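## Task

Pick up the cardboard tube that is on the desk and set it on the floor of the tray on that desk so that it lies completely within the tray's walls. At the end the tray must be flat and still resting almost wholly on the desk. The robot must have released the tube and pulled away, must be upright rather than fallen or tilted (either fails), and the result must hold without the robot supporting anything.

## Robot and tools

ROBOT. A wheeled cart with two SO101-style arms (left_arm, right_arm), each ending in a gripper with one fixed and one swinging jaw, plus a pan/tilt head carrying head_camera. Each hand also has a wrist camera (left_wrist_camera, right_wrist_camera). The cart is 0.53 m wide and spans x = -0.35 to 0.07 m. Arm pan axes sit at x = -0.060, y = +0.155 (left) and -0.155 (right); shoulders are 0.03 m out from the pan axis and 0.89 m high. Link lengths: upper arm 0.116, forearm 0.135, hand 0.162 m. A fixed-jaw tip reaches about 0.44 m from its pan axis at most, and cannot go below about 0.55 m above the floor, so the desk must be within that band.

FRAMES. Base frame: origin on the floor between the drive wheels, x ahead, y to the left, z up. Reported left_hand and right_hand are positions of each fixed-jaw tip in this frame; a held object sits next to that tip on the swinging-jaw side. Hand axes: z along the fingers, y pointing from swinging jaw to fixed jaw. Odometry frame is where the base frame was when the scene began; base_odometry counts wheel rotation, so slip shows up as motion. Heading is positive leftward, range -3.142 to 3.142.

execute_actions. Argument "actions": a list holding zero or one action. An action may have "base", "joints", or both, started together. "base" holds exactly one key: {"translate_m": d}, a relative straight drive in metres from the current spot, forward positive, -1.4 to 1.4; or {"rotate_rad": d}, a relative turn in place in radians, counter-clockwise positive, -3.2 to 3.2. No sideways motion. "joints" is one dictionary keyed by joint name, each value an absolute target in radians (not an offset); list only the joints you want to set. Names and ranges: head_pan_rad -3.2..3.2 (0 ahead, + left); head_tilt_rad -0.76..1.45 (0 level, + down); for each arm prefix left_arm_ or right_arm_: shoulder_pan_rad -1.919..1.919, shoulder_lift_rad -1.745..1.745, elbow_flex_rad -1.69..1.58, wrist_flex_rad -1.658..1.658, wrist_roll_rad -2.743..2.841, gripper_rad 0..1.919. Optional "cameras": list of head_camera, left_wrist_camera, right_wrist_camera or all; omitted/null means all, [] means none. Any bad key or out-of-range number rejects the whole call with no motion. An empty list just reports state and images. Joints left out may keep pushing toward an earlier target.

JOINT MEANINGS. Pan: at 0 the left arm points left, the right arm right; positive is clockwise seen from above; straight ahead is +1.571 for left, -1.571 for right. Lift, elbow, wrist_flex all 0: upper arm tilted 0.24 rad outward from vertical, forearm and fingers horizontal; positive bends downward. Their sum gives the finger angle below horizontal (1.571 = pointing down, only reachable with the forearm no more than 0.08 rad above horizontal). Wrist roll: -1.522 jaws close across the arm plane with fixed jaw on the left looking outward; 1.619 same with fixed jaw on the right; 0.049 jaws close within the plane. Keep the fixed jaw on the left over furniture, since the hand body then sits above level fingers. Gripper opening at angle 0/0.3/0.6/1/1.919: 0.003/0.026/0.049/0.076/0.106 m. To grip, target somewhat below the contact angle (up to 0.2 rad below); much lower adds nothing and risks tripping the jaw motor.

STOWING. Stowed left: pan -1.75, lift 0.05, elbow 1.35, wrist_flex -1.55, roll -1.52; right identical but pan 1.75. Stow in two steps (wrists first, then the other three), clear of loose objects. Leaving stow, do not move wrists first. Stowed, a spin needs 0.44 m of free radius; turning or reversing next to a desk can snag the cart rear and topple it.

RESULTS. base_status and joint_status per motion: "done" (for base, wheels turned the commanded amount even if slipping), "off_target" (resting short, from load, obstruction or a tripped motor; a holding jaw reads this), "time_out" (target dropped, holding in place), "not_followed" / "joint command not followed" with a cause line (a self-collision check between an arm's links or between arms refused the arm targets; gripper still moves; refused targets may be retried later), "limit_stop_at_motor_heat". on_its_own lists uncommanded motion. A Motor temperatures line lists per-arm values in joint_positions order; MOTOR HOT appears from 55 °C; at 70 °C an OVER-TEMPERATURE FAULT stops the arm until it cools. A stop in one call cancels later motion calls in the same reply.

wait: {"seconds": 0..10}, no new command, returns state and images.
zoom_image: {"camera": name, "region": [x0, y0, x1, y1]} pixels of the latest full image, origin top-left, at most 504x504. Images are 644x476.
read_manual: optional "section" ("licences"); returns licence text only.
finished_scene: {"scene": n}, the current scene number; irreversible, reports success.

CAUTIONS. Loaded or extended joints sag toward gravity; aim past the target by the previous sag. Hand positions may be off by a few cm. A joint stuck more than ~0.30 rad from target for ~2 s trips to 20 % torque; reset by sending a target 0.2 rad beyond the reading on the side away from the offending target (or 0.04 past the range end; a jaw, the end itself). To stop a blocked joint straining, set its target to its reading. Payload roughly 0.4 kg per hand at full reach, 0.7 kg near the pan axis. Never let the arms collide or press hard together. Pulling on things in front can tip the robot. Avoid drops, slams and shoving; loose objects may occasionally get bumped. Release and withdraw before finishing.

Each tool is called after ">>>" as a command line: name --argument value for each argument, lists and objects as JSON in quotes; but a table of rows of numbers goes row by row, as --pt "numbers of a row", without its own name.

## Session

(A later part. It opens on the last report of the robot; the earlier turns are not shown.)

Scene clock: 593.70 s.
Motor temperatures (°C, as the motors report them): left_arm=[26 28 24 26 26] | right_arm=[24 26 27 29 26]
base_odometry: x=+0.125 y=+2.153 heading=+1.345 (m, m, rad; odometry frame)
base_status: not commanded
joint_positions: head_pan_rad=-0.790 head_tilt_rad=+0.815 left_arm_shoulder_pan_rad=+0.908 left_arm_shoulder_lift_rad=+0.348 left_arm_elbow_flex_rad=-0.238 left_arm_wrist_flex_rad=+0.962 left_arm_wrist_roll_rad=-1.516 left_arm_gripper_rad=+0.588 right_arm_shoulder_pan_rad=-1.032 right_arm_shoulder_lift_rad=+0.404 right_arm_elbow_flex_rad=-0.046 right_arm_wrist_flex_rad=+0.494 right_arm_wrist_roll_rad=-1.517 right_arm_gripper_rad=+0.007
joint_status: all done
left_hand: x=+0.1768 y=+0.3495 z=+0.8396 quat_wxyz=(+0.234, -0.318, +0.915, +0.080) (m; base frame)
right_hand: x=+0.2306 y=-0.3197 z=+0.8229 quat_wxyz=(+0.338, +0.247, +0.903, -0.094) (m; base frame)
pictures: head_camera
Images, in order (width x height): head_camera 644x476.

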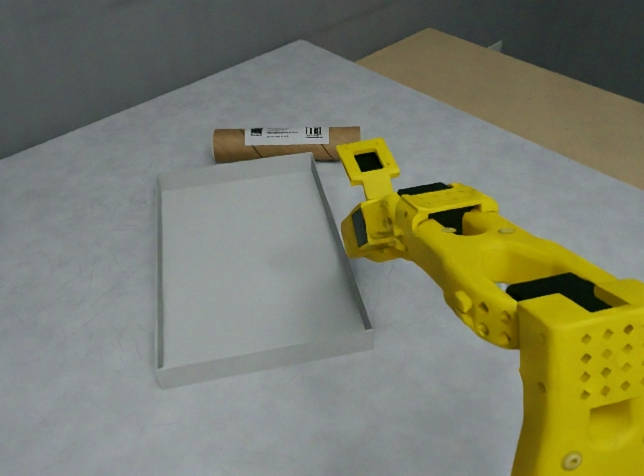

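>>> execute_actions --actions '[{"joints":{"head_pan_rad":-0.5,"head_tilt_rad":0.95,"right_arm_shoulder_pan_rad":-1.40,"right_arm_shoulder_lift_rad":0.07,"right_arm_elbow_flex_rad":0.19,"right_arm_wrist_flex_rad":0.97,"right_arm_gripper_rad":0.6}}]' --cameras '["head_camera","right_wrist_camera"]'

Scene clock: 606.17 s.
Motor temperatures (°C, as the motors report them): left_arm=[26 29 24 26 26] | right_arm=[24 26 27 29 26]
base_odometry: x=+0.125 y=+2.153 heading=+1.345 (m, m, rad; odometry frame)
base_status: not commanded
joint_positions: head_pan_rad=-0.510 head_tilt_rad=+0.945 left_arm_shoulder_pan_rad=+0.908 left_arm_shoulder_lift_rad=+0.348 left_arm_elbow_flex_rad=-0.238 left_arm_wrist_flex_rad=+0.962 left_arm_wrist_roll_rad=-1.516 left_arm_gripper_rad=+0.588 right_arm_shoulder_pan_rad=-1.394 right_arm_shoulder_lift_rad=+0.114 right_arm_elbow_flex_rad=+0.192 right_arm_wrist_flex_rad=+0.961 right_arm_wrist_roll_rad=-1.517 right_arm_gripper_rad=+0.593
joint_status: all done
left_hand: x=+0.1768 y=+0.3495 z=+0.8396 quat_wxyz=(+0.234, -0.318, +0.915, +0.080) (m; base frame)
right_hand: x=+0.1865 y=-0.1911 z=+0.8136 quat_wxyz=(+0.151, +0.085, +0.985, -0.014) (m; base frame)
pictures: head_camera, right_wrist_camera
Images, in order (width x height): head_camera 644x476, right_wrist_camera 644x476.

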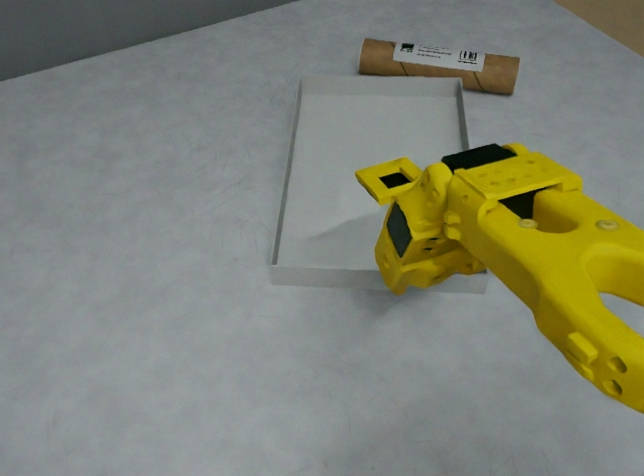

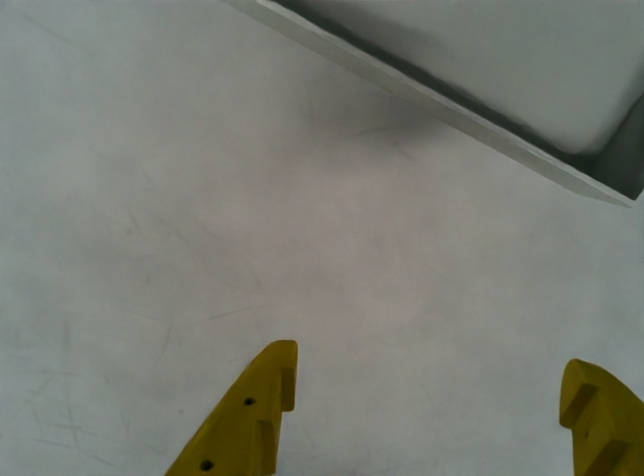

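>>> execute_actions --actions '[{"joints":{"right_arm_shoulder_pan_rad":-1.58,"right_arm_shoulder_lift_rad":0.80,"right_arm_elbow_flex_rad":-0.87,"right_arm_wrist_flex_rad":1.30,"right_arm_wrist_roll_rad":0.05,"right_arm_gripper_rad":0.6}}]' --cameras '["head_camera","right_wrist_camera"]'

Scene clock: 614.83 s.
Motor temperatures (°C, as the motors report them): left_arm=[26 29 24 26 26] | right_arm=[24 26 27 29 26]
base_odometry: x=+0.125 y=+2.153 heading=+1.345 (m, m, rad; odometry frame)
base_status: not commanded
joint_positions: head_pan_rad=-0.510 head_tilt_rad=+0.945 left_arm_shoulder_pan_rad=+0.908 left_arm_shoulder_lift_rad=+0.348 left_arm_elbow_flex_rad=-0.238 left_arm_wrist_flex_rad=+0.962 left_arm_wrist_roll_rad=-1.516 left_arm_gripper_rad=+0.588 right_arm_shoulder_pan_rad=-1.572 right_arm_shoulder_lift_rad=+0.821 right_arm_elbow_flex_rad=-0.833 right_arm_wrist_flex_rad=+1.292 right_arm_wrist_roll_rad=+0.043 right_arm_gripper_rad=+0.593
joint_status: all done
left_hand: x=+0.1768 y=+0.3495 z=+0.8396 quat_wxyz=(+0.234, -0.318, +0.915, +0.080) (m; base frame)
right_hand: x=+0.2450 y=-0.1549 z=+0.8008 quat_wxyz=(+0.103, -0.698, +0.701, -0.102) (m; base frame)
pictures: head_camera, right_wrist_camera
Images, in order (width x height): head_camera 644x476, right_wrist_camera 644x476.

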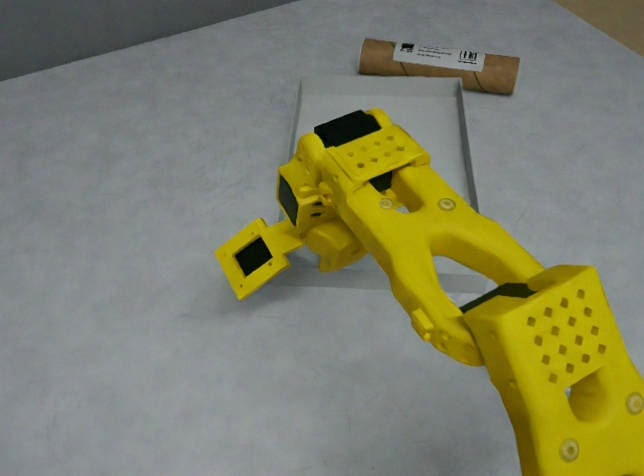

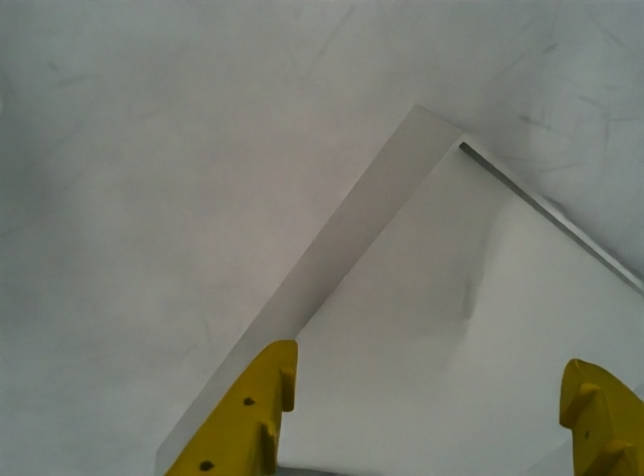

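>>> execute_actions --actions '[{"joints":{"right_arm_shoulder_lift_rad":0.90,"right_arm_elbow_flex_rad":-0.69,"right_arm_wrist_flex_rad":1.04}}]' --cameras '["head_camera","right_wrist_camera"]'

Scene clock: 618.30 s.
Motor temperatures (°C, as the motors report them): left_arm=[26 29 24 26 26] | right_arm=[24 26 27 29 26]
base_odometry: x=+0.125 y=+2.153 heading=+1.345 (m, m, rad; odometry frame)
base_status: not commanded
joint_positions: head_pan_rad=-0.510 head_tilt_rad=+0.945 left_arm_shoulder_pan_rad=+0.908 left_arm_shoulder_lift_rad=+0.348 left_arm_elbow_flex_rad=-0.238 left_arm_wrist_flex_rad=+0.962 left_arm_wrist_roll_rad=-1.516 left_arm_gripper_rad=+0.588 right_arm_shoulder_pan_rad=-1.572 right_arm_shoulder_lift_rad=+0.926 right_arm_elbow_flex_rad=-0.690 right_arm_wrist_flex_rad=+1.053 right_arm_wrist_roll_rad=+0.043 right_arm_gripper_rad=+0.593
joint_status: all done
left_hand: x=+0.1768 y=+0.3495 z=+0.8396 quat_wxyz=(+0.234, -0.318, +0.915, +0.080) (m; base frame)
right_hand: x=+0.2467 y=-0.1549 z=+0.7565 quat_wxyz=(+0.100, -0.699, +0.702, -0.099) (m; base frame)
pictures: head_camera, right_wrist_camera
Images, in order (width x height): head_camera 644x476, right_wrist_camera 644x476.

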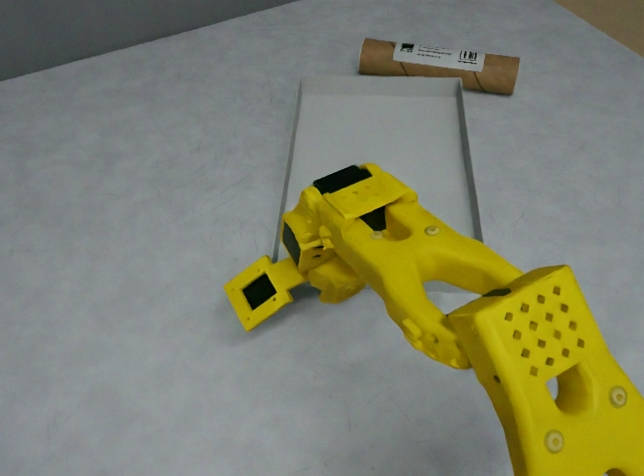

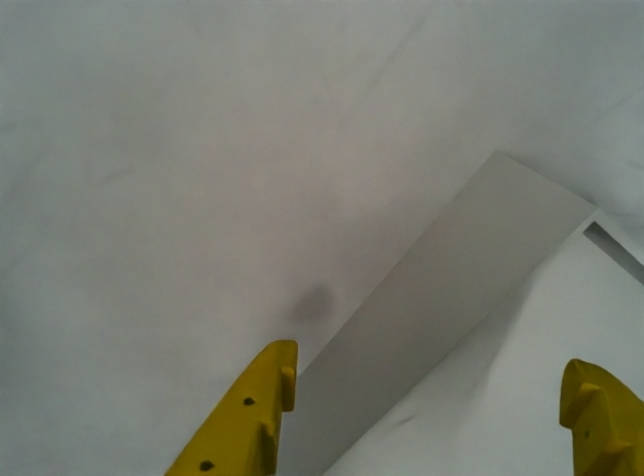

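A wall lies between the jaws; close.

>>> execute_actions --actions '[{"joints":{"right_arm_gripper_rad":0.0}}]' --cameras '["head_camera","right_wrist_camera"]'

Scene clock: 620.10 s.
Motor temperatures (°C, as the motors report them): left_arm=[26 29 24 26 26] | right_arm=[24 26 27 29 26]
base_odometry: x=+0.125 y=+2.153 heading=+1.345 (m, m, rad; odometry frame)
base_status: not commanded
joint_positions: head_pan_rad=-0.510 head_tilt_rad=+0.945 left_arm_shoulder_pan_rad=+0.908 left_arm_shoulder_lift_rad=+0.348 left_arm_elbow_flex_rad=-0.238 left_arm_wrist_flex_rad=+0.962 left_arm_wrist_roll_rad=-1.516 left_arm_gripper_rad=+0.588 right_arm_shoulder_pan_rad=-1.572 right_arm_shoulder_lift_rad=+0.926 right_arm_elbow_flex_rad=-0.690 right_arm_wrist_flex_rad=+1.053 right_arm_wrist_roll_rad=+0.043 right_arm_gripper_rad=+0.008
joint_status: all done
left_hand: x=+0.1768 y=+0.3495 z=+0.8396 quat_wxyz=(+0.234, -0.318, +0.915, +0.080) (m; base frame)
right_hand: x=+0.2467 y=-0.1549 z=+0.7565 quat_wxyz=(+0.100, -0.699, +0.702, -0.099) (m; base frame)
pictures: head_camera, right_wrist_camera
Images, in order (width x height): head_camera 644x476, right_wrist_camera 644x476.

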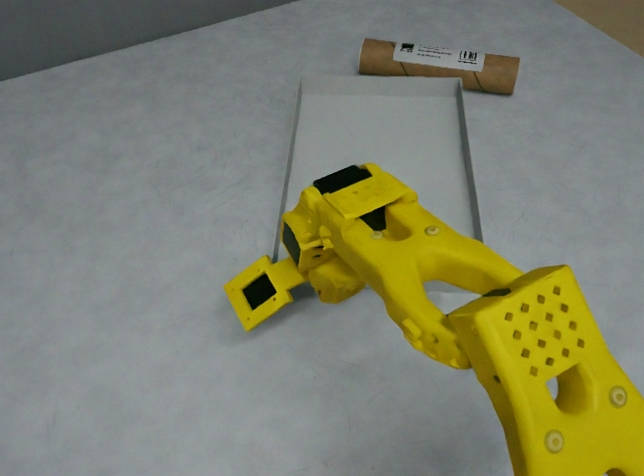

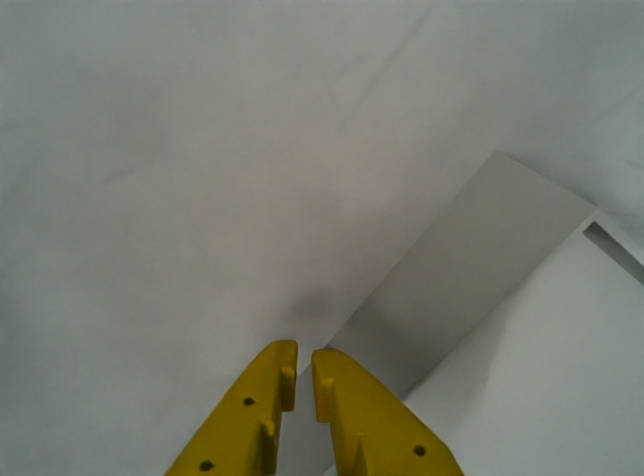

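>>> execute_actions --actions '[{"joints":{"right_arm_shoulder_lift_rad":0.78,"right_arm_elbow_flex_rad":-0.85,"right_arm_wrist_flex_rad":1.1,"right_arm_gripper_rad":0.6}}]' --cameras '[]'

>>> execute_actions --actions '[{"joints":{"right_arm_shoulder_lift_rad":0.96,"right_arm_elbow_flex_rad":-0.69,"right_arm_wrist_flex_rad":0.78}}]' --cameras '["right_wrist_camera"]'

Scene clock: 624.27 s.
Motor temperatures (°C, as the motors report them): left_arm=[26 29 24 26 26] | right_arm=[24 26 27 29 26]
base_odometry: x=+0.125 y=+2.153 heading=+1.345 (m, m, rad; odometry frame)
base_status: not commanded
joint_positions: head_pan_rad=-0.510 head_tilt_rad=+0.945 left_arm_shoulder_pan_rad=+0.908 left_arm_shoulder_lift_rad=+0.348 left_arm_elbow_flex_rad=-0.238 left_arm_wrist_flex_rad=+0.962 left_arm_wrist_roll_rad=-1.516 left_arm_gripper_rad=+0.588 right_arm_shoulder_pan_rad=-1.572 right_arm_shoulder_lift_rad=+0.838 right_arm_elbow_flex_rad=-0.811 right_arm_wrist_flex_rad=+1.093 right_arm_wrist_roll_rad=+0.043 right_arm_gripper_rad=+0.592
joint_status: all done
left_hand: x=+0.1768 y=+0.3495 z=+0.8396 quat_wxyz=(+0.234, -0.318, +0.915, +0.080) (m; base frame)
right_hand: x=+0.2707 y=-0.1549 z=+0.8021 quat_wxyz=(+0.159, -0.688, +0.691, -0.158) (m; base frame)
pictures: none
No camera images: the call's "cameras" was empty. Leave "cameras" out to get every camera's image.

Scene clock: 625.27 s.
Motor temperatures (°C, as the motors report them): left_arm=[26 29 24 26 26] | right_arm=[24 26 27 29 26]
base_odometry: x=+0.125 y=+2.153 heading=+1.345 (m, m, rad; odometry frame)
base_status: not commanded
joint_positions: head_pan_rad=-0.510 head_tilt_rad=+0.945 left_arm_shoulder_pan_rad=+0.908 left_arm_shoulder_lift_rad=+0.348 left_arm_elbow_flex_rad=-0.238 left_arm_wrist_flex_rad=+0.962 left_arm_wrist_roll_rad=-1.516 left_arm_gripper_rad=+0.588 right_arm_shoulder_pan_rad=-1.572 right_arm_shoulder_lift_rad=+0.986 right_arm_elbow_flex_rad=-0.688 right_arm_wrist_flex_rad=+0.795 right_arm_wrist_roll_rad=+0.043 right_arm_gripper_rad=+0.593
joint_status: all done
left_hand: x=+0.1768 y=+0.3495 z=+0.8396 quat_wxyz=(+0.234, -0.318, +0.915, +0.080) (m; base frame)
right_hand: x=+0.2771 y=-0.1549 z=+0.7522 quat_wxyz=(+0.168, -0.685, +0.688, -0.167) (m; base frame)
pictures: right_wrist_camera
Images, in order (width x height): right_wrist_camera 644x476.

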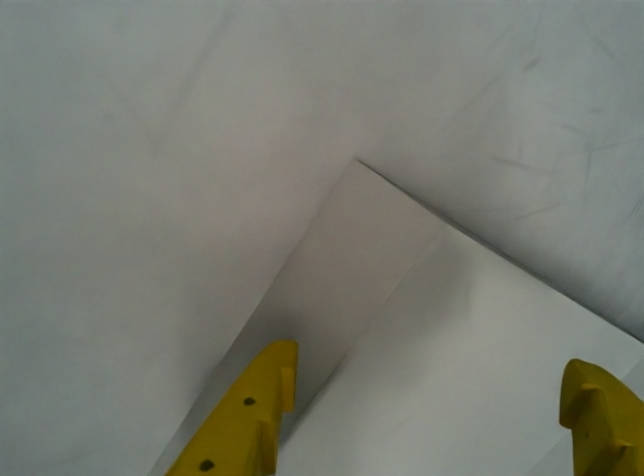

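>>> execute_actions --actions '[{"joints":{"right_arm_shoulder_lift_rad":1.0,"right_arm_gripper_rad":0.0}}]' --cameras '["head_camera","right_wrist_camera"]'

Scene clock: 627.70 s.
Motor temperatures (°C, as the motors report them): left_arm=[26 29 24 26 26] | right_arm=[24 26 27 29 26]
base_odometry: x=+0.125 y=+2.153 heading=+1.345 (m, m, rad; odometry frame)
base_status: not commanded
joint_positions: head_pan_rad=-0.510 head_tilt_rad=+0.945 left_arm_shoulder_pan_rad=+0.908 left_arm_shoulder_lift_rad=+0.348 left_arm_elbow_flex_rad=-0.238 left_arm_wrist_flex_rad=+0.962 left_arm_wrist_roll_rad=-1.516 left_arm_gripper_rad=+0.588 right_arm_shoulder_pan_rad=-1.572 right_arm_shoulder_lift_rad=+1.024 right_arm_elbow_flex_rad=-0.688 right_arm_wrist_flex_rad=+0.790 right_arm_wrist_roll_rad=+0.043 right_arm_gripper_rad=+0.040
joint_status: right_arm_gripper_rad off_target (ended at +0.040, target +0.000); the others done
left_hand: x=+0.1768 y=+0.3495 z=+0.8396 quat_wxyz=(+0.234, -0.318, +0.915, +0.080) (m; base frame)
right_hand: x=+0.2722 y=-0.1549 z=+0.7408 quat_wxyz=(+0.157, -0.688, +0.691, -0.155) (m; base frame)
pictures: head_camera, right_wrist_camera
Images, in order (width x height): head_camera 644x476, right_wrist_camera 644x476.

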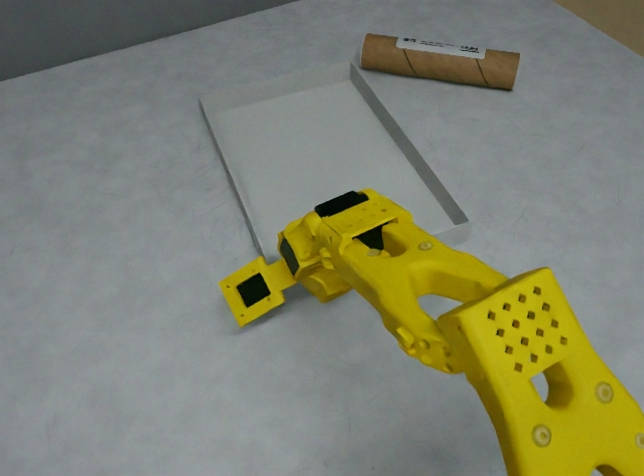

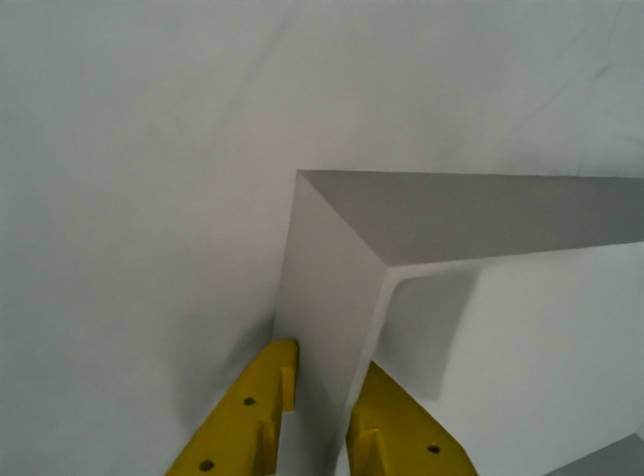

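>>> execute_actions --actions '[{"joints":{"right_arm_shoulder_lift_rad":-0.05,"right_arm_elbow_flex_rad":1.0,"right_arm_wrist_flex_rad":0.12}}]' --cameras '["head_camera"]'

Scene clock: 634.43 s.
Motor temperatures (°C, as the motors report them): left_arm=[26 29 24 26 26] | right_arm=[24 26 27 29 26]
base_odometry: x=+0.125 y=+2.153 heading=+1.345 (m, m, rad; odometry frame)
base_status: not commanded
joint_positions: head_pan_rad=-0.510 head_tilt_rad=+0.945 left_arm_shoulder_pan_rad=+0.908 left_arm_shoulder_lift_rad=+0.348 left_arm_elbow_flex_rad=-0.238 left_arm_wrist_flex_rad=+0.962 left_arm_wrist_roll_rad=-1.516 left_arm_gripper_rad=+0.588 right_arm_shoulder_pan_rad=-1.578 right_arm_shoulder_lift_rad=-0.002 right_arm_elbow_flex_rad=+1.004 right_arm_wrist_flex_rad=+0.143 right_arm_wrist_roll_rad=+0.049 right_arm_gripper_rad=+0.034
joint_status: all done
left_hand: x=+0.1768 y=+0.3495 z=+0.8396 quat_wxyz=(+0.234, -0.318, +0.915, +0.080) (m; base frame)
right_hand: x=+0.1345 y=-0.1539 z=+0.7464 quat_wxyz=(+0.150, -0.694, +0.688, -0.149) (m; base frame)
pictures: head_camera
Images, in order (width x height): head_camera 644x476.

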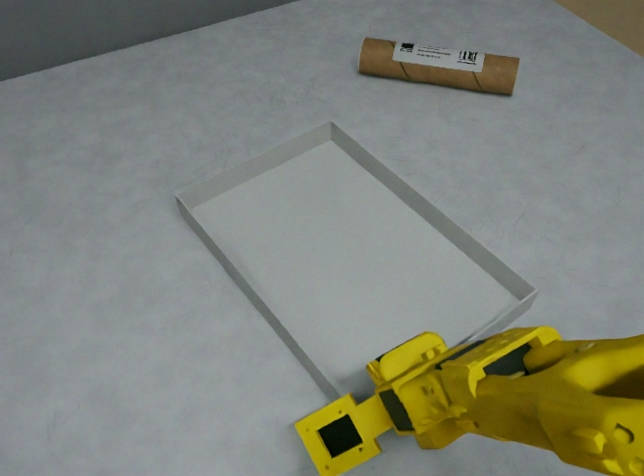

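>>> execute_actions --actions '[{"joints":{"right_arm_shoulder_pan_rad":-0.55,"head_pan_rad":-0.7}}]' --cameras '["head_camera"]'

Scene clock: 637.60 s.
Motor temperatures (°C, as the motors report them): left_arm=[26 29 24 26 26] | right_arm=[24 26 27 29 26]
base_odometry: x=+0.125 y=+2.153 heading=+1.345 (m, m, rad; odometry frame)
base_status: not commanded
joint_positions: head_pan_rad=-0.690 head_tilt_rad=+0.945 left_arm_shoulder_pan_rad=+0.908 left_arm_shoulder_lift_rad=+0.348 left_arm_elbow_flex_rad=-0.238 left_arm_wrist_flex_rad=+0.962 left_arm_wrist_roll_rad=-1.516 left_arm_gripper_rad=+0.588 right_arm_shoulder_pan_rad=-0.552 right_arm_shoulder_lift_rad=-0.005 right_arm_elbow_flex_rad=+1.005 right_arm_wrist_flex_rad=+0.140 right_arm_wrist_roll_rad=+0.049 right_arm_gripper_rad=+0.032
joint_status: all done
left_hand: x=+0.1768 y=+0.3495 z=+0.8396 quat_wxyz=(+0.234, -0.318, +0.915, +0.080) (m; base frame)
right_hand: x=+0.0419 y=-0.3212 z=+0.7469 quat_wxyz=(+0.058, -0.266, +0.940, -0.206) (m; base frame)
pictures: head_camera
Images, in order (width x height): head_camera 644x476.

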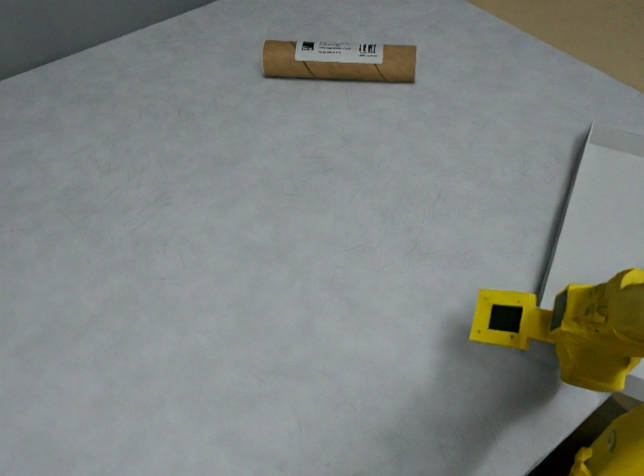

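>>> execute_actions --actions '[{"joints":{"right_arm_shoulder_pan_rad":-0.72,"right_arm_shoulder_lift_rad":0.97,"right_arm_elbow_flex_rad":-0.72,"right_arm_wrist_flex_rad":0.80}}]' --cameras '["head_camera"]'

Scene clock: 642.23 s.
Motor temperatures (°C, as the motors report them): left_arm=[26 29 24 26 26] | right_arm=[24 26 27 29 26]
base_odometry: x=+0.125 y=+2.153 heading=+1.347 (m, m, rad; odometry frame)
base_status: not commanded
joint_positions: head_pan_rad=-0.690 head_tilt_rad=+0.945 left_arm_shoulder_pan_rad=+0.908 left_arm_shoulder_lift_rad=+0.348 left_arm_elbow_flex_rad=-0.238 left_arm_wrist_flex_rad=+0.962 left_arm_wrist_roll_rad=-1.516 left_arm_gripper_rad=+0.588 right_arm_shoulder_pan_rad=-0.713 right_arm_shoulder_lift_rad=+1.016 right_arm_elbow_flex_rad=-0.661 right_arm_wrist_flex_rad=+0.823 right_arm_wrist_roll_rad=+0.049 right_arm_gripper_rad=+0.025
joint_status: all done
left_hand: x=+0.1768 y=+0.3495 z=+0.8396 quat_wxyz=(+0.234, -0.318, +0.915, +0.080) (m; base frame)
right_hand: x=+0.1512 y=-0.3997 z=+0.7361 quat_wxyz=(+0.068, -0.343, +0.919, -0.183) (m; base frame)
pictures: head_camera
Images, in order (width x height): head_camera 644x476.

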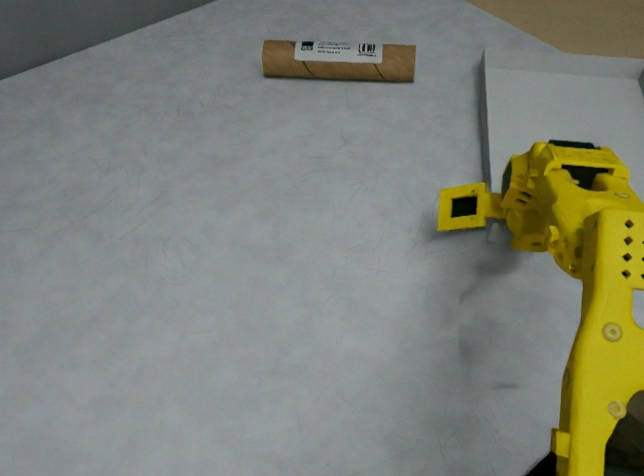

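>>> execute_actions --actions '[{"joints":{"right_arm_shoulder_lift_rad":1.33,"right_arm_elbow_flex_rad":-1.1,"right_arm_wrist_flex_rad":0.45}}]' --cameras '["head_camera"]'

Scene clock: 646.40 s.
Motor temperatures (°C, as the motors report them): left_arm=[26 29 24 26 26] | right_arm=[24 26 27 29 26]
base_odometry: x=+0.125 y=+2.153 heading=+1.347 (m, m, rad; odometry frame)
base_status: not commanded
joint_positions: head_pan_rad=-0.690 head_tilt_rad=+0.945 left_arm_shoulder_pan_rad=+0.908 left_arm_shoulder_lift_rad=+0.348 left_arm_elbow_flex_rad=-0.238 left_arm_wrist_flex_rad=+0.962 left_arm_wrist_roll_rad=-1.516 left_arm_gripper_rad=+0.588 right_arm_shoulder_pan_rad=-0.715 right_arm_shoulder_lift_rad=+1.361 right_arm_elbow_flex_rad=-1.050 right_arm_wrist_flex_rad=+0.480 right_arm_wrist_roll_rad=+0.049 right_arm_gripper_rad=+0.033
joint_status: right_arm_wrist_flex_rad off_target (ended at +0.481, target +0.450); the others done
left_hand: x=+0.1768 y=+0.3495 z=+0.8396 quat_wxyz=(+0.234, -0.318, +0.915, +0.080) (m; base frame)
right_hand: x=+0.1911 y=-0.4450 z=+0.7339 quat_wxyz=(+0.133, -0.324, +0.867, -0.356) (m; base frame)
pictures: head_camera
Images, in order (width x height): head_camera 644x476.

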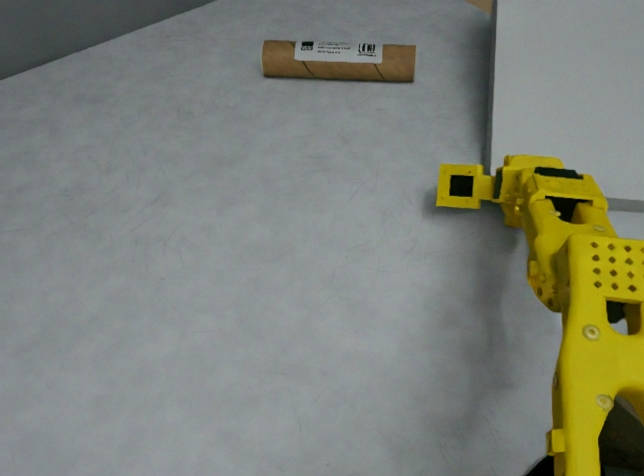

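>>> execute_actions --actions '[{"joints":{"right_arm_wrist_flex_rad":0.25}}]' --cameras '[]'

>>> execute_actions --actions '[{"joints":{"right_arm_shoulder_pan_rad":-1.08,"head_pan_rad":-0.5}}]' --cameras '["head_camera"]'

Scene clock: 650.93 s.
Motor temperatures (°C, as the motors report them): left_arm=[26 29 24 26 26] | right_arm=[24 26 27 29 26]
base_odometry: x=+0.125 y=+2.153 heading=+1.347 (m, m, rad; odometry frame)
base_status: not commanded
joint_positions: head_pan_rad=-0.690 head_tilt_rad=+0.945 left_arm_shoulder_pan_rad=+0.908 left_arm_shoulder_lift_rad=+0.348 left_arm_elbow_flex_rad=-0.238 left_arm_wrist_flex_rad=+0.962 left_arm_wrist_roll_rad=-1.516 left_arm_gripper_rad=+0.588 right_arm_shoulder_pan_rad=-0.716 right_arm_shoulder_lift_rad=+1.395 right_arm_elbow_flex_rad=-1.050 right_arm_wrist_flex_rad=+0.293 right_arm_wrist_roll_rad=+0.049 right_arm_gripper_rad=+0.033
joint_status: right_arm_wrist_flex_rad off_target (ended at +0.293, target +0.250)
left_hand: x=+0.1768 y=+0.3495 z=+0.8396 quat_wxyz=(+0.234, -0.318, +0.915, +0.080) (m; base frame)
right_hand: x=+0.2017 y=-0.4563 z=+0.7434 quat_wxyz=(+0.158, -0.313, +0.836, -0.421) (m; base frame)
pictures: none
No camera images: the call's "cameras" was empty. Leave "cameras" out to get every camera's image.

Scene clock: 652.30 s.
Motor temperatures (°C, as the motors report them): left_arm=[26 29 24 26 26] | right_arm=[24 26 27 29 26]
base_odometry: x=+0.125 y=+2.153 heading=+1.347 (m, m, rad; odometry frame)
base_status: not commanded
joint_positions: head_pan_rad=-0.510 head_tilt_rad=+0.945 left_arm_shoulder_pan_rad=+0.908 left_arm_shoulder_lift_rad=+0.348 left_arm_elbow_flex_rad=-0.238 left_arm_wrist_flex_rad=+0.962 left_arm_wrist_roll_rad=-1.516 left_arm_gripper_rad=+0.588 right_arm_shoulder_pan_rad=-1.083 right_arm_shoulder_lift_rad=+1.398 right_arm_elbow_flex_rad=-1.050 right_arm_wrist_flex_rad=+0.283 right_arm_wrist_roll_rad=+0.049 right_arm_gripper_rad=+0.034
joint_status: all done
left_hand: x=+0.1768 y=+0.3495 z=+0.8396 quat_wxyz=(+0.234, -0.318, +0.915, +0.080) (m; base frame)
right_hand: x=+0.2929 y=-0.3428 z=+0.7436 quat_wxyz=(+0.233, -0.460, +0.764, -0.388) (m; base frame)
pictures: head_camera
Images, in order (width x height): head_camera 644x476.

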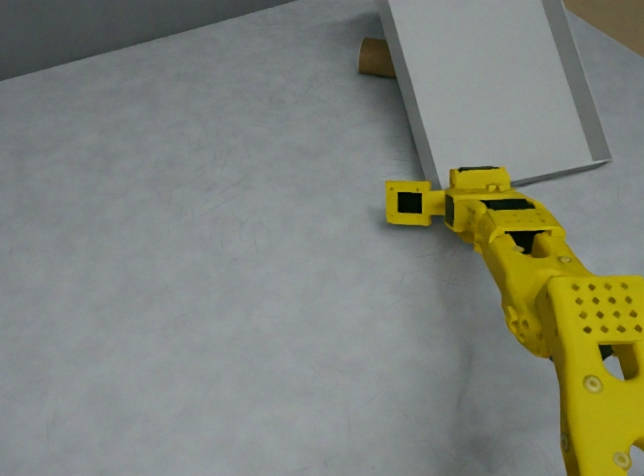

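>>> execute_actions --actions '[{"joints":{"right_arm_wrist_flex_rad":0.65}}]' --cameras '["head_camera"]'

Scene clock: 654.90 s.
Motor temperatures (°C, as the motors report them): left_arm=[26 29 24 26 26] | right_arm=[24 26 27 29 26]
base_odometry: x=+0.125 y=+2.153 heading=+1.347 (m, m, rad; odometry frame)
base_status: not commanded
joint_positions: head_pan_rad=-0.510 head_tilt_rad=+0.945 left_arm_shoulder_pan_rad=+0.908 left_arm_shoulder_lift_rad=+0.348 left_arm_elbow_flex_rad=-0.238 left_arm_wrist_flex_rad=+0.962 left_arm_wrist_roll_rad=-1.516 left_arm_gripper_rad=+0.588 right_arm_shoulder_pan_rad=-1.083 right_arm_shoulder_lift_rad=+1.351 right_arm_elbow_flex_rad=-1.089 right_arm_wrist_flex_rad=+0.635 right_arm_wrist_roll_rad=+0.049 right_arm_gripper_rad=+0.037
joint_status: all done
left_hand: x=+0.1768 y=+0.3495 z=+0.8396 quat_wxyz=(+0.234, -0.318, +0.915, +0.080) (m; base frame)
right_hand: x=+0.2684 y=-0.3297 z=+0.7309 quat_wxyz=(+0.170, -0.487, +0.809, -0.283) (m; base frame)
pictures: head_camera
Images, in order (width x height): head_camera 644x476.

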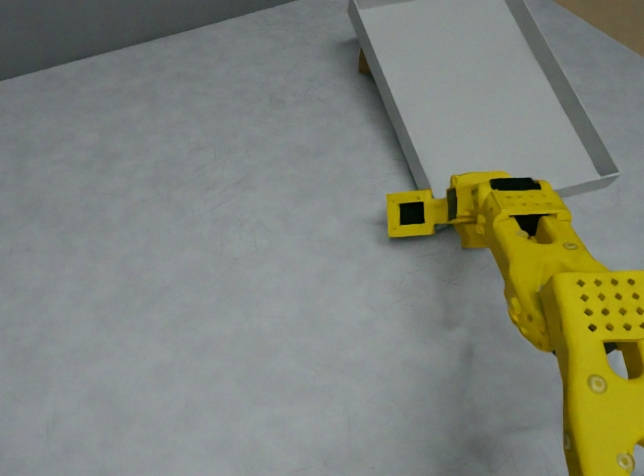

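Now retract.

>>> execute_actions --actions '[{"joints":{"right_arm_shoulder_lift_rad":0.45,"right_arm_elbow_flex_rad":0.45,"right_arm_wrist_flex_rad":0.0}}]' --cameras '["head_camera"]'

Scene clock: 658.77 s.
Motor temperatures (°C, as the motors report them): left_arm=[26 29 24 26 26] | right_arm=[24 26 27 29 26]
base_odometry: x=+0.125 y=+2.153 heading=+1.347 (m, m, rad; odometry frame)
base_status: not commanded
joint_positions: head_pan_rad=-0.510 head_tilt_rad=+0.945 left_arm_shoulder_pan_rad=+0.908 left_arm_shoulder_lift_rad=+0.348 left_arm_elbow_flex_rad=-0.238 left_arm_wrist_flex_rad=+0.962 left_arm_wrist_roll_rad=-1.516 left_arm_gripper_rad=+0.588 right_arm_shoulder_pan_rad=-1.080 right_arm_shoulder_lift_rad=+0.512 right_arm_elbow_flex_rad=+0.451 right_arm_wrist_flex_rad=+0.025 right_arm_wrist_roll_rad=+0.049 right_arm_gripper_rad=+0.044
joint_status: all done
left_hand: x=+0.1768 y=+0.3495 z=+0.8396 quat_wxyz=(+0.234, -0.318, +0.915, +0.080) (m; base frame)
right_hand: x=+0.1806 y=-0.2841 z=+0.7323 quat_wxyz=(+0.148, -0.493, +0.821, -0.247) (m; base frame)
pictures: head_camera
Images, in order (width x height): head_camera 644x476.

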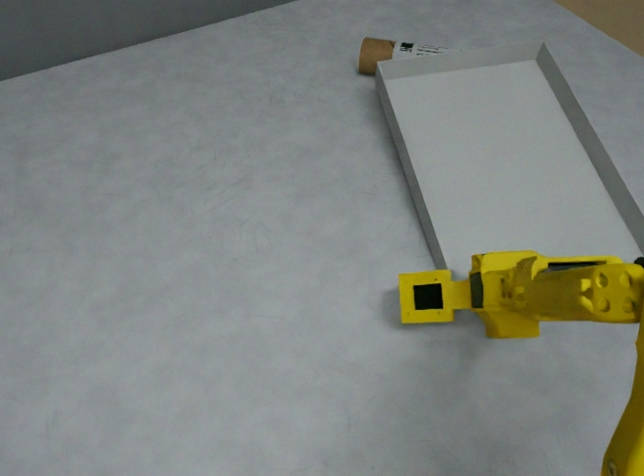

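>>> execute_actions --actions '[{"joints":{"right_arm_wrist_flex_rad":-0.4}}]' --cameras '[]'

>>> execute_actions --actions '[{"joints":{"right_arm_shoulder_pan_rad":-1.12,"right_arm_shoulder_lift_rad":1.36,"right_arm_elbow_flex_rad":-1.08,"right_arm_wrist_flex_rad":0.27}}]' --cameras '[]'

>>> execute_actions --actions '[{"joints":{"right_arm_wrist_flex_rad":0.85}}]' --cameras '["head_camera"]'

Scene clock: 665.53 s.
Motor temperatures (°C, as the motors report them): left_arm=[26 29 24 26 26] | right_arm=[24 26 27 29 26]
base_odometry: x=+0.125 y=+2.153 heading=+1.347 (m, m, rad; odometry frame)
base_status: not commanded
joint_positions: head_pan_rad=-0.510 head_tilt_rad=+0.945 left_arm_shoulder_pan_rad=+0.908 left_arm_shoulder_lift_rad=+0.348 left_arm_elbow_flex_rad=-0.238 left_arm_wrist_flex_rad=+0.962 left_arm_wrist_roll_rad=-1.516 left_arm_gripper_rad=+0.588 right_arm_shoulder_pan_rad=-1.080 right_arm_shoulder_lift_rad=+0.512 right_arm_elbow_flex_rad=+0.467 right_arm_wrist_flex_rad=-0.356 right_arm_wrist_roll_rad=+0.049 right_arm_gripper_rad=+0.040
joint_status: right_arm_wrist_flex_rad off_target (ended at -0.355, target -0.400)
left_hand: x=+0.1768 y=+0.3495 z=+0.8396 quat_wxyz=(+0.234, -0.318, +0.915, +0.080) (m; base frame)
right_hand: x=+0.2179 y=-0.3041 z=+0.7694 quat_wxyz=(+0.235, -0.458, +0.763, -0.392) (m; base frame)
pictures: none
No camera images: the call's "cameras" was empty. Leave "cameras" out to get every camera's image.

Scene clock: 667.20 s.
Motor temperatures (°C, as the motors report them): left_arm=[26 29 24 26 26] | right_arm=[24 26 27 29 26]
base_odometry: x=+0.125 y=+2.153 heading=+1.347 (m, m, rad; odometry frame)
base_status: not commanded
joint_positions: head_pan_rad=-0.510 head_tilt_rad=+0.945 left_arm_shoulder_pan_rad=+0.908 left_arm_shoulder_lift_rad=+0.348 left_arm_elbow_flex_rad=-0.238 left_arm_wrist_flex_rad=+0.962 left_arm_wrist_roll_rad=-1.516 left_arm_gripper_rad=+0.588 right_arm_shoulder_pan_rad=-1.115 right_arm_shoulder_lift_rad=+1.404 right_arm_elbow_flex_rad=-1.018 right_arm_wrist_flex_rad=+0.272 right_arm_wrist_roll_rad=+0.049 right_arm_gripper_rad=+0.041
joint_status: all done
left_hand: x=+0.1768 y=+0.3495 z=+0.8396 quat_wxyz=(+0.234, -0.318, +0.915, +0.080) (m; base frame)
right_hand: x=+0.2946 y=-0.3293 z=+0.7346 quat_wxyz=(+0.233, -0.475, +0.762, -0.374) (m; base frame)
pictures: none
No camera images: the call's "cameras" was empty. Leave "cameras" out to get every camera's image.

Scene clock: 668.40 s.
Motor temperatures (°C, as the motors report them): left_arm=[26 29 24 26 26] | right_arm=[24 26 27 29 26]
base_odometry: x=+0.125 y=+2.154 heading=+1.347 (m, m, rad; odometry frame)
base_status: not commanded
joint_positions: head_pan_rad=-0.510 head_tilt_rad=+0.945 left_arm_shoulder_pan_rad=+0.908 left_arm_shoulder_lift_rad=+0.348 left_arm_elbow_flex_rad=-0.238 left_arm_wrist_flex_rad=+0.962 left_arm_wrist_roll_rad=-1.516 left_arm_gripper_rad=+0.588 right_arm_shoulder_pan_rad=-1.115 right_arm_shoulder_lift_rad=+1.323 right_arm_elbow_flex_rad=-1.098 right_arm_wrist_flex_rad=+0.807 right_arm_wrist_roll_rad=+0.049 right_arm_gripper_rad=+0.026
joint_status: right_arm_wrist_flex_rad off_target (ended at +0.807, target +0.850)
left_hand: x=+0.1768 y=+0.3495 z=+0.8396 quat_wxyz=(+0.234, -0.318, +0.915, +0.080) (m; base frame)
right_hand: x=+0.2582 y=-0.3114 z=+0.7275 quat_wxyz=(+0.141, -0.510, +0.818, -0.226) (m; base frame)
pictures: head_camera
Images, in order (width x height): head_camera 644x476.

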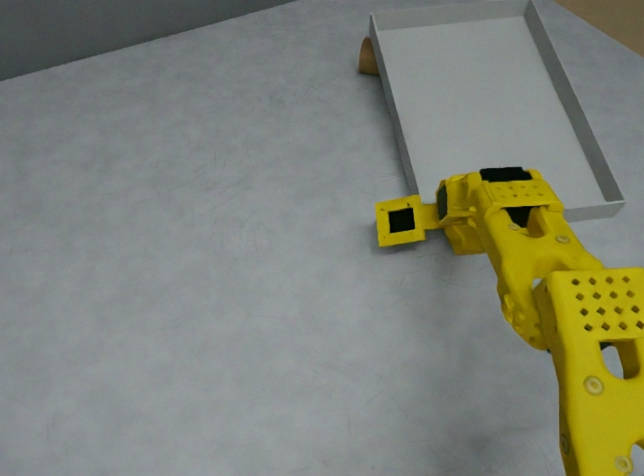

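>>> execute_actions --actions '[{"joints":{"right_arm_shoulder_lift_rad":0.45,"right_arm_elbow_flex_rad":0.45,"right_arm_wrist_flex_rad":0.2}}]' --cameras '["head_camera"]'

Scene clock: 671.50 s.
Motor temperatures (°C, as the motors report them): left_arm=[26 29 24 26 26] | right_arm=[24 26 27 29 26]
base_odometry: x=+0.125 y=+2.154 heading=+1.347 (m, m, rad; odometry frame)
base_status: not commanded
joint_positions: head_pan_rad=-0.510 head_tilt_rad=+0.945 left_arm_shoulder_pan_rad=+0.908 left_arm_shoulder_lift_rad=+0.348 left_arm_elbow_flex_rad=-0.238 left_arm_wrist_flex_rad=+0.962 left_arm_wrist_roll_rad=-1.516 left_arm_gripper_rad=+0.588 right_arm_shoulder_pan_rad=-1.118 right_arm_shoulder_lift_rad=+0.469 right_arm_elbow_flex_rad=+0.441 right_arm_wrist_flex_rad=+0.214 right_arm_wrist_roll_rad=+0.049 right_arm_gripper_rad=+0.036
joint_status: all done
left_hand: x=+0.1768 y=+0.3495 z=+0.8396 quat_wxyz=(+0.234, -0.318, +0.915, +0.080) (m; base frame)
right_hand: x=+0.1697 y=-0.2672 z=+0.7304 quat_wxyz=(+0.118, -0.517, +0.826, -0.188) (m; base frame)
pictures: head_camera
Images, in order (width x height): head_camera 644x476.

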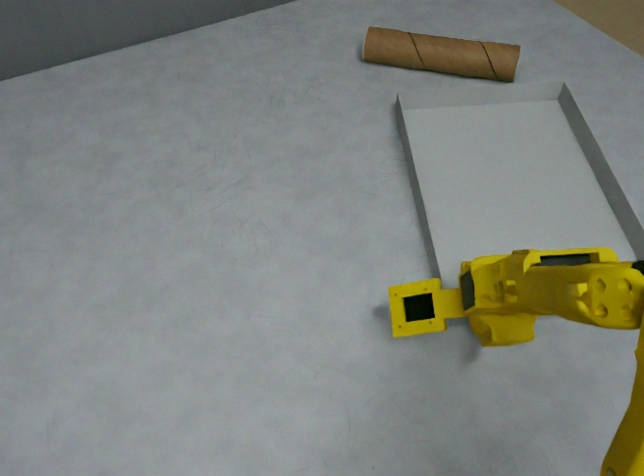

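>>> execute_actions --actions '[{"joints":{"right_arm_shoulder_pan_rad":-0.75,"right_arm_wrist_flex_rad":0.12}}]' --cameras '[]'

>>> execute_actions --actions '[{"joints":{"right_arm_shoulder_lift_rad":1.15,"right_arm_elbow_flex_rad":-0.9,"right_arm_wrist_flex_rad":0.62}}]' --cameras '["head_camera"]'

Scene clock: 678.53 s.
Motor temperatures (°C, as the motors report them): left_arm=[26 29 24 26 26] | right_arm=[24 26 27 29 26]
base_odometry: x=+0.125 y=+2.154 heading=+1.347 (m, m, rad; odometry frame)
base_status: not commanded
joint_positions: head_pan_rad=-0.510 head_tilt_rad=+0.945 left_arm_shoulder_pan_rad=+0.908 left_arm_shoulder_lift_rad=+0.348 left_arm_elbow_flex_rad=-0.238 left_arm_wrist_flex_rad=+0.962 left_arm_wrist_roll_rad=-1.516 left_arm_gripper_rad=+0.588 right_arm_shoulder_pan_rad=-0.752 right_arm_shoulder_lift_rad=+0.473 right_arm_elbow_flex_rad=+0.454 right_arm_wrist_flex_rad=+0.148 right_arm_wrist_roll_rad=+0.049 right_arm_gripper_rad=+0.036
joint_status: all done
left_hand: x=+0.1768 y=+0.3495 z=+0.8396 quat_wxyz=(+0.234, -0.318, +0.915, +0.080) (m; base frame)
right_hand: x=+0.1179 y=-0.3460 z=+0.7316 quat_wxyz=(+0.090, -0.356, +0.902, -0.228) (m; base frame)
pictures: none
No camera images: the call's "cameras" was empty. Leave "cameras" out to get every camera's image.

Scene clock: 680.10 s.
Motor temperatures (°C, as the motors report them): left_arm=[26 29 24 26 26] | right_arm=[24 26 27 29 26]
base_odometry: x=+0.125 y=+2.154 heading=+1.347 (m, m, rad; odometry frame)
base_status: not commanded
joint_positions: head_pan_rad=-0.510 head_tilt_rad=+0.945 left_arm_shoulder_pan_rad=+0.908 left_arm_shoulder_lift_rad=+0.348 left_arm_elbow_flex_rad=-0.238 left_arm_wrist_flex_rad=+0.962 left_arm_wrist_roll_rad=-1.516 left_arm_gripper_rad=+0.588 right_arm_shoulder_pan_rad=-0.752 right_arm_shoulder_lift_rad=+1.188 right_arm_elbow_flex_rad=-0.845 right_arm_wrist_flex_rad=+0.620 right_arm_wrist_roll_rad=+0.049 right_arm_gripper_rad=+0.033
joint_status: all done
left_hand: x=+0.1768 y=+0.3495 z=+0.8396 quat_wxyz=(+0.234, -0.318, +0.915, +0.080) (m; base frame)
right_hand: x=+0.1849 y=-0.4177 z=+0.7332 quat_wxyz=(+0.110, -0.350, +0.888, -0.278) (m; base frame)
pictures: head_camera
Images, in order (width x height): head_camera 644x476.

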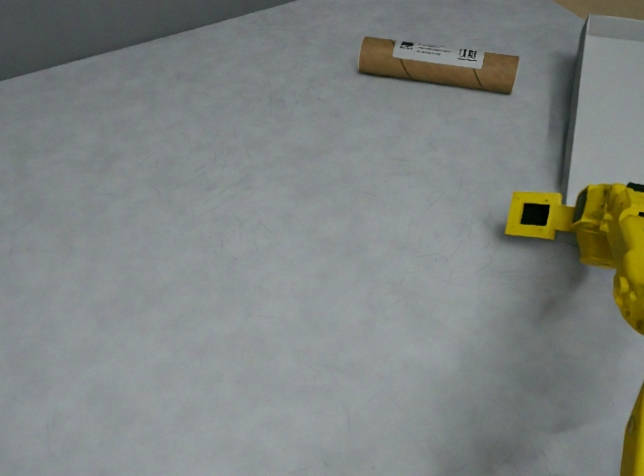

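>>> execute_actions --actions '[{"joints":{"right_arm_wrist_roll_rad":0.65}}]' --cameras '["head_camera"]'

Scene clock: 683.47 s.
Motor temperatures (°C, as the motors report them): left_arm=[26 29 24 26 26] | right_arm=[24 26 27 29 26]
base_odometry: x=+0.125 y=+2.154 heading=+1.347 (m, m, rad; odometry frame)
base_status: not commanded
joint_positions: head_pan_rad=-0.510 head_tilt_rad=+0.945 left_arm_shoulder_pan_rad=+0.908 left_arm_shoulder_lift_rad=+0.348 left_arm_elbow_flex_rad=-0.238 left_arm_wrist_flex_rad=+0.962 left_arm_wrist_roll_rad=-1.516 left_arm_gripper_rad=+0.588 right_arm_shoulder_pan_rad=-0.752 right_arm_shoulder_lift_rad=+1.190 right_arm_elbow_flex_rad=-0.846 right_arm_wrist_flex_rad=+0.620 right_arm_wrist_roll_rad=+0.647 right_arm_gripper_rad=+0.036
joint_status: all done
left_hand: x=+0.1768 y=+0.3495 z=+0.8396 quat_wxyz=(+0.234, -0.318, +0.915, +0.080) (m; base frame)
right_hand: x=+0.1826 y=-0.4217 z=+0.7339 quat_wxyz=(+0.023, -0.596, +0.745, -0.298) (m; base frame)
pictures: head_camera
Images, in order (width x height): head_camera 644x476.

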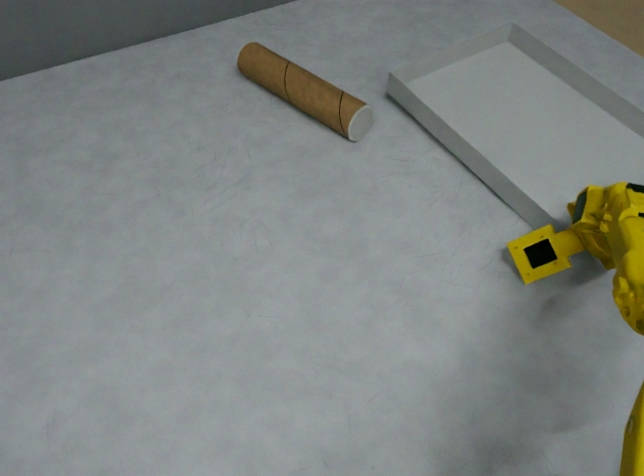

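>>> execute_actions --actions '[{"joints":{"right_arm_gripper_rad":0.7}}]' --cameras '[]'

>>> execute_actions --actions '[{"joints":{"right_arm_shoulder_lift_rad":0.5,"right_arm_elbow_flex_rad":-0.3,"right_arm_wrist_flex_rad":0.4}}]' --cameras '[]'

>>> execute_actions --actions '[{"joints":{"right_arm_shoulder_pan_rad":-1.33,"right_arm_wrist_roll_rad":-1.52,"right_arm_shoulder_lift_rad":0.9,"right_arm_elbow_flex_rad":-0.75,"right_arm_wrist_flex_rad":0.3}}]'

Scene clock: 691.17 s.
Motor temperatures (°C, as the motors report them): left_arm=[26 30 24 26 26] | right_arm=[24 26 27 29 26]
base_odometry: x=+0.125 y=+2.154 heading=+1.347 (m, m, rad; odometry frame)
base_status: not commanded
joint_positions: head_pan_rad=-0.510 head_tilt_rad=+0.945 left_arm_shoulder_pan_rad=+0.908 left_arm_shoulder_lift_rad=+0.348 left_arm_elbow_flex_rad=-0.238 left_arm_wrist_flex_rad=+0.962 left_arm_wrist_roll_rad=-1.516 left_arm_gripper_rad=+0.588 right_arm_shoulder_pan_rad=-0.752 right_arm_shoulder_lift_rad=+1.191 right_arm_elbow_flex_rad=-0.857 right_arm_wrist_flex_rad=+0.620 right_arm_wrist_roll_rad=+0.647 right_arm_gripper_rad=+0.692
joint_status: all done
left_hand: x=+0.1768 y=+0.3495 z=+0.8396 quat_wxyz=(+0.234, -0.318, +0.915, +0.080) (m; base frame)
right_hand: x=+0.1837 y=-0.4229 z=+0.7357 quat_wxyz=(+0.023, -0.595, +0.744, -0.303) (m; base frame)
pictures: none
No camera images: the call's "cameras" was empty. Leave "cameras" out to get every camera's image.

Scene clock: 692.40 s.
Motor temperatures (°C, as the motors report them): left_arm=[26 30 24 26 26] | right_arm=[24 26 27 29 26]
base_odometry: x=+0.125 y=+2.154 heading=+1.347 (m, m, rad; odometry frame)
base_status: not commanded
joint_positions: head_pan_rad=-0.510 head_tilt_rad=+0.945 left_arm_shoulder_pan_rad=+0.908 left_arm_shoulder_lift_rad=+0.348 left_arm_elbow_flex_rad=-0.238 left_arm_wrist_flex_rad=+0.962 left_arm_wrist_roll_rad=-1.516 left_arm_gripper_rad=+0.588 right_arm_shoulder_pan_rad=-0.752 right_arm_shoulder_lift_rad=+0.558 right_arm_elbow_flex_rad=-0.299 right_arm_wrist_flex_rad=+0.416 right_arm_wrist_roll_rad=+0.647 right_arm_gripper_rad=+0.693
joint_status: all done
left_hand: x=+0.1768 y=+0.3495 z=+0.8396 quat_wxyz=(+0.234, -0.318, +0.915, +0.080) (m; base frame)
right_hand: x=+0.1869 y=-0.4263 z=+0.8399 quat_wxyz=(+0.033, -0.563, +0.704, -0.432) (m; base frame)
pictures: none
No camera images: the call's "cameras" was empty. Leave "cameras" out to get every camera's image.

Scene clock: 694.83 s.
Motor temperatures (°C, as the motors report them): left_arm=[26 30 24 26 26] | right_arm=[24 26 27 29 26]
base_odometry: x=+0.125 y=+2.154 heading=+1.347 (m, m, rad; odometry frame)
base_status: not commanded
joint_positions: head_pan_rad=-0.510 head_tilt_rad=+0.945 left_arm_shoulder_pan_rad=+0.908 left_arm_shoulder_lift_rad=+0.348 left_arm_elbow_flex_rad=-0.238 left_arm_wrist_flex_rad=+0.962 left_arm_wrist_roll_rad=-1.516 left_arm_gripper_rad=+0.588 right_arm_shoulder_pan_rad=-1.325 right_arm_shoulder_lift_rad=+0.927 right_arm_elbow_flex_rad=-0.708 right_arm_wrist_flex_rad=+0.318 right_arm_wrist_roll_rad=-1.513 right_arm_gripper_rad=+0.693
joint_status: all done
left_hand: x=+0.1768 y=+0.3495 z=+0.8396 quat_wxyz=(+0.234, -0.318, +0.915, +0.080) (m; base frame)
right_hand: x=+0.3375 y=-0.2467 z=+0.8325 quat_wxyz=(+0.490, +0.102, +0.863, -0.063) (m; base frame)
pictures: head_camera, left_wrist_camera, right_wrist_camera
Images, in order (width x height): head_camera 644x476, left_wrist_camera 644x476, right_wrist_camera 644x476.

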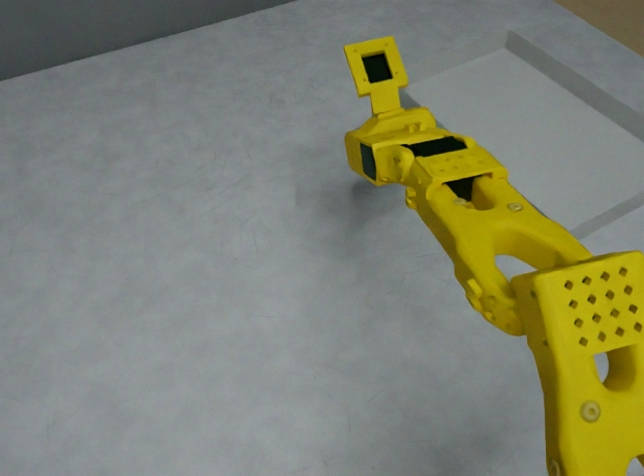

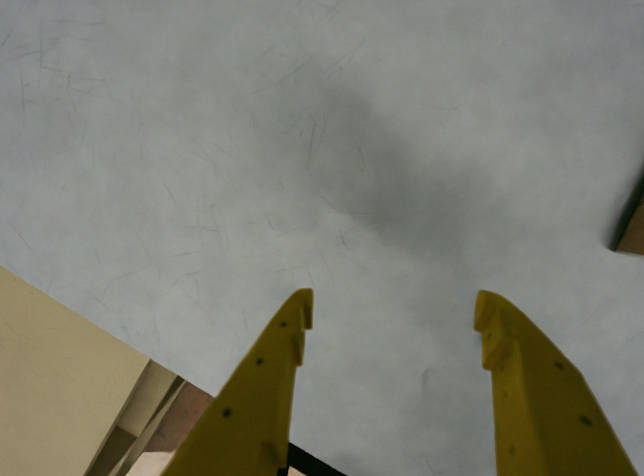

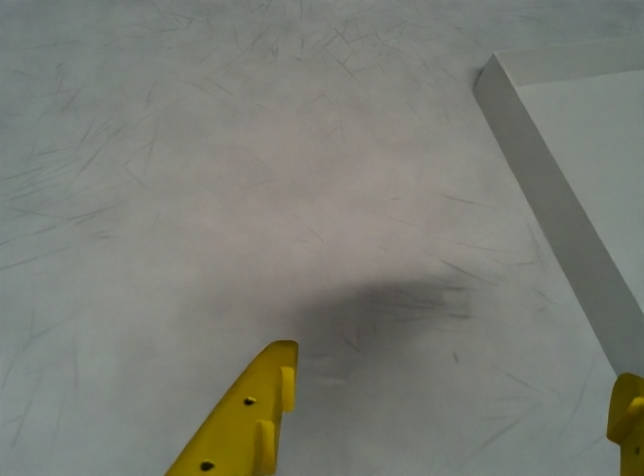

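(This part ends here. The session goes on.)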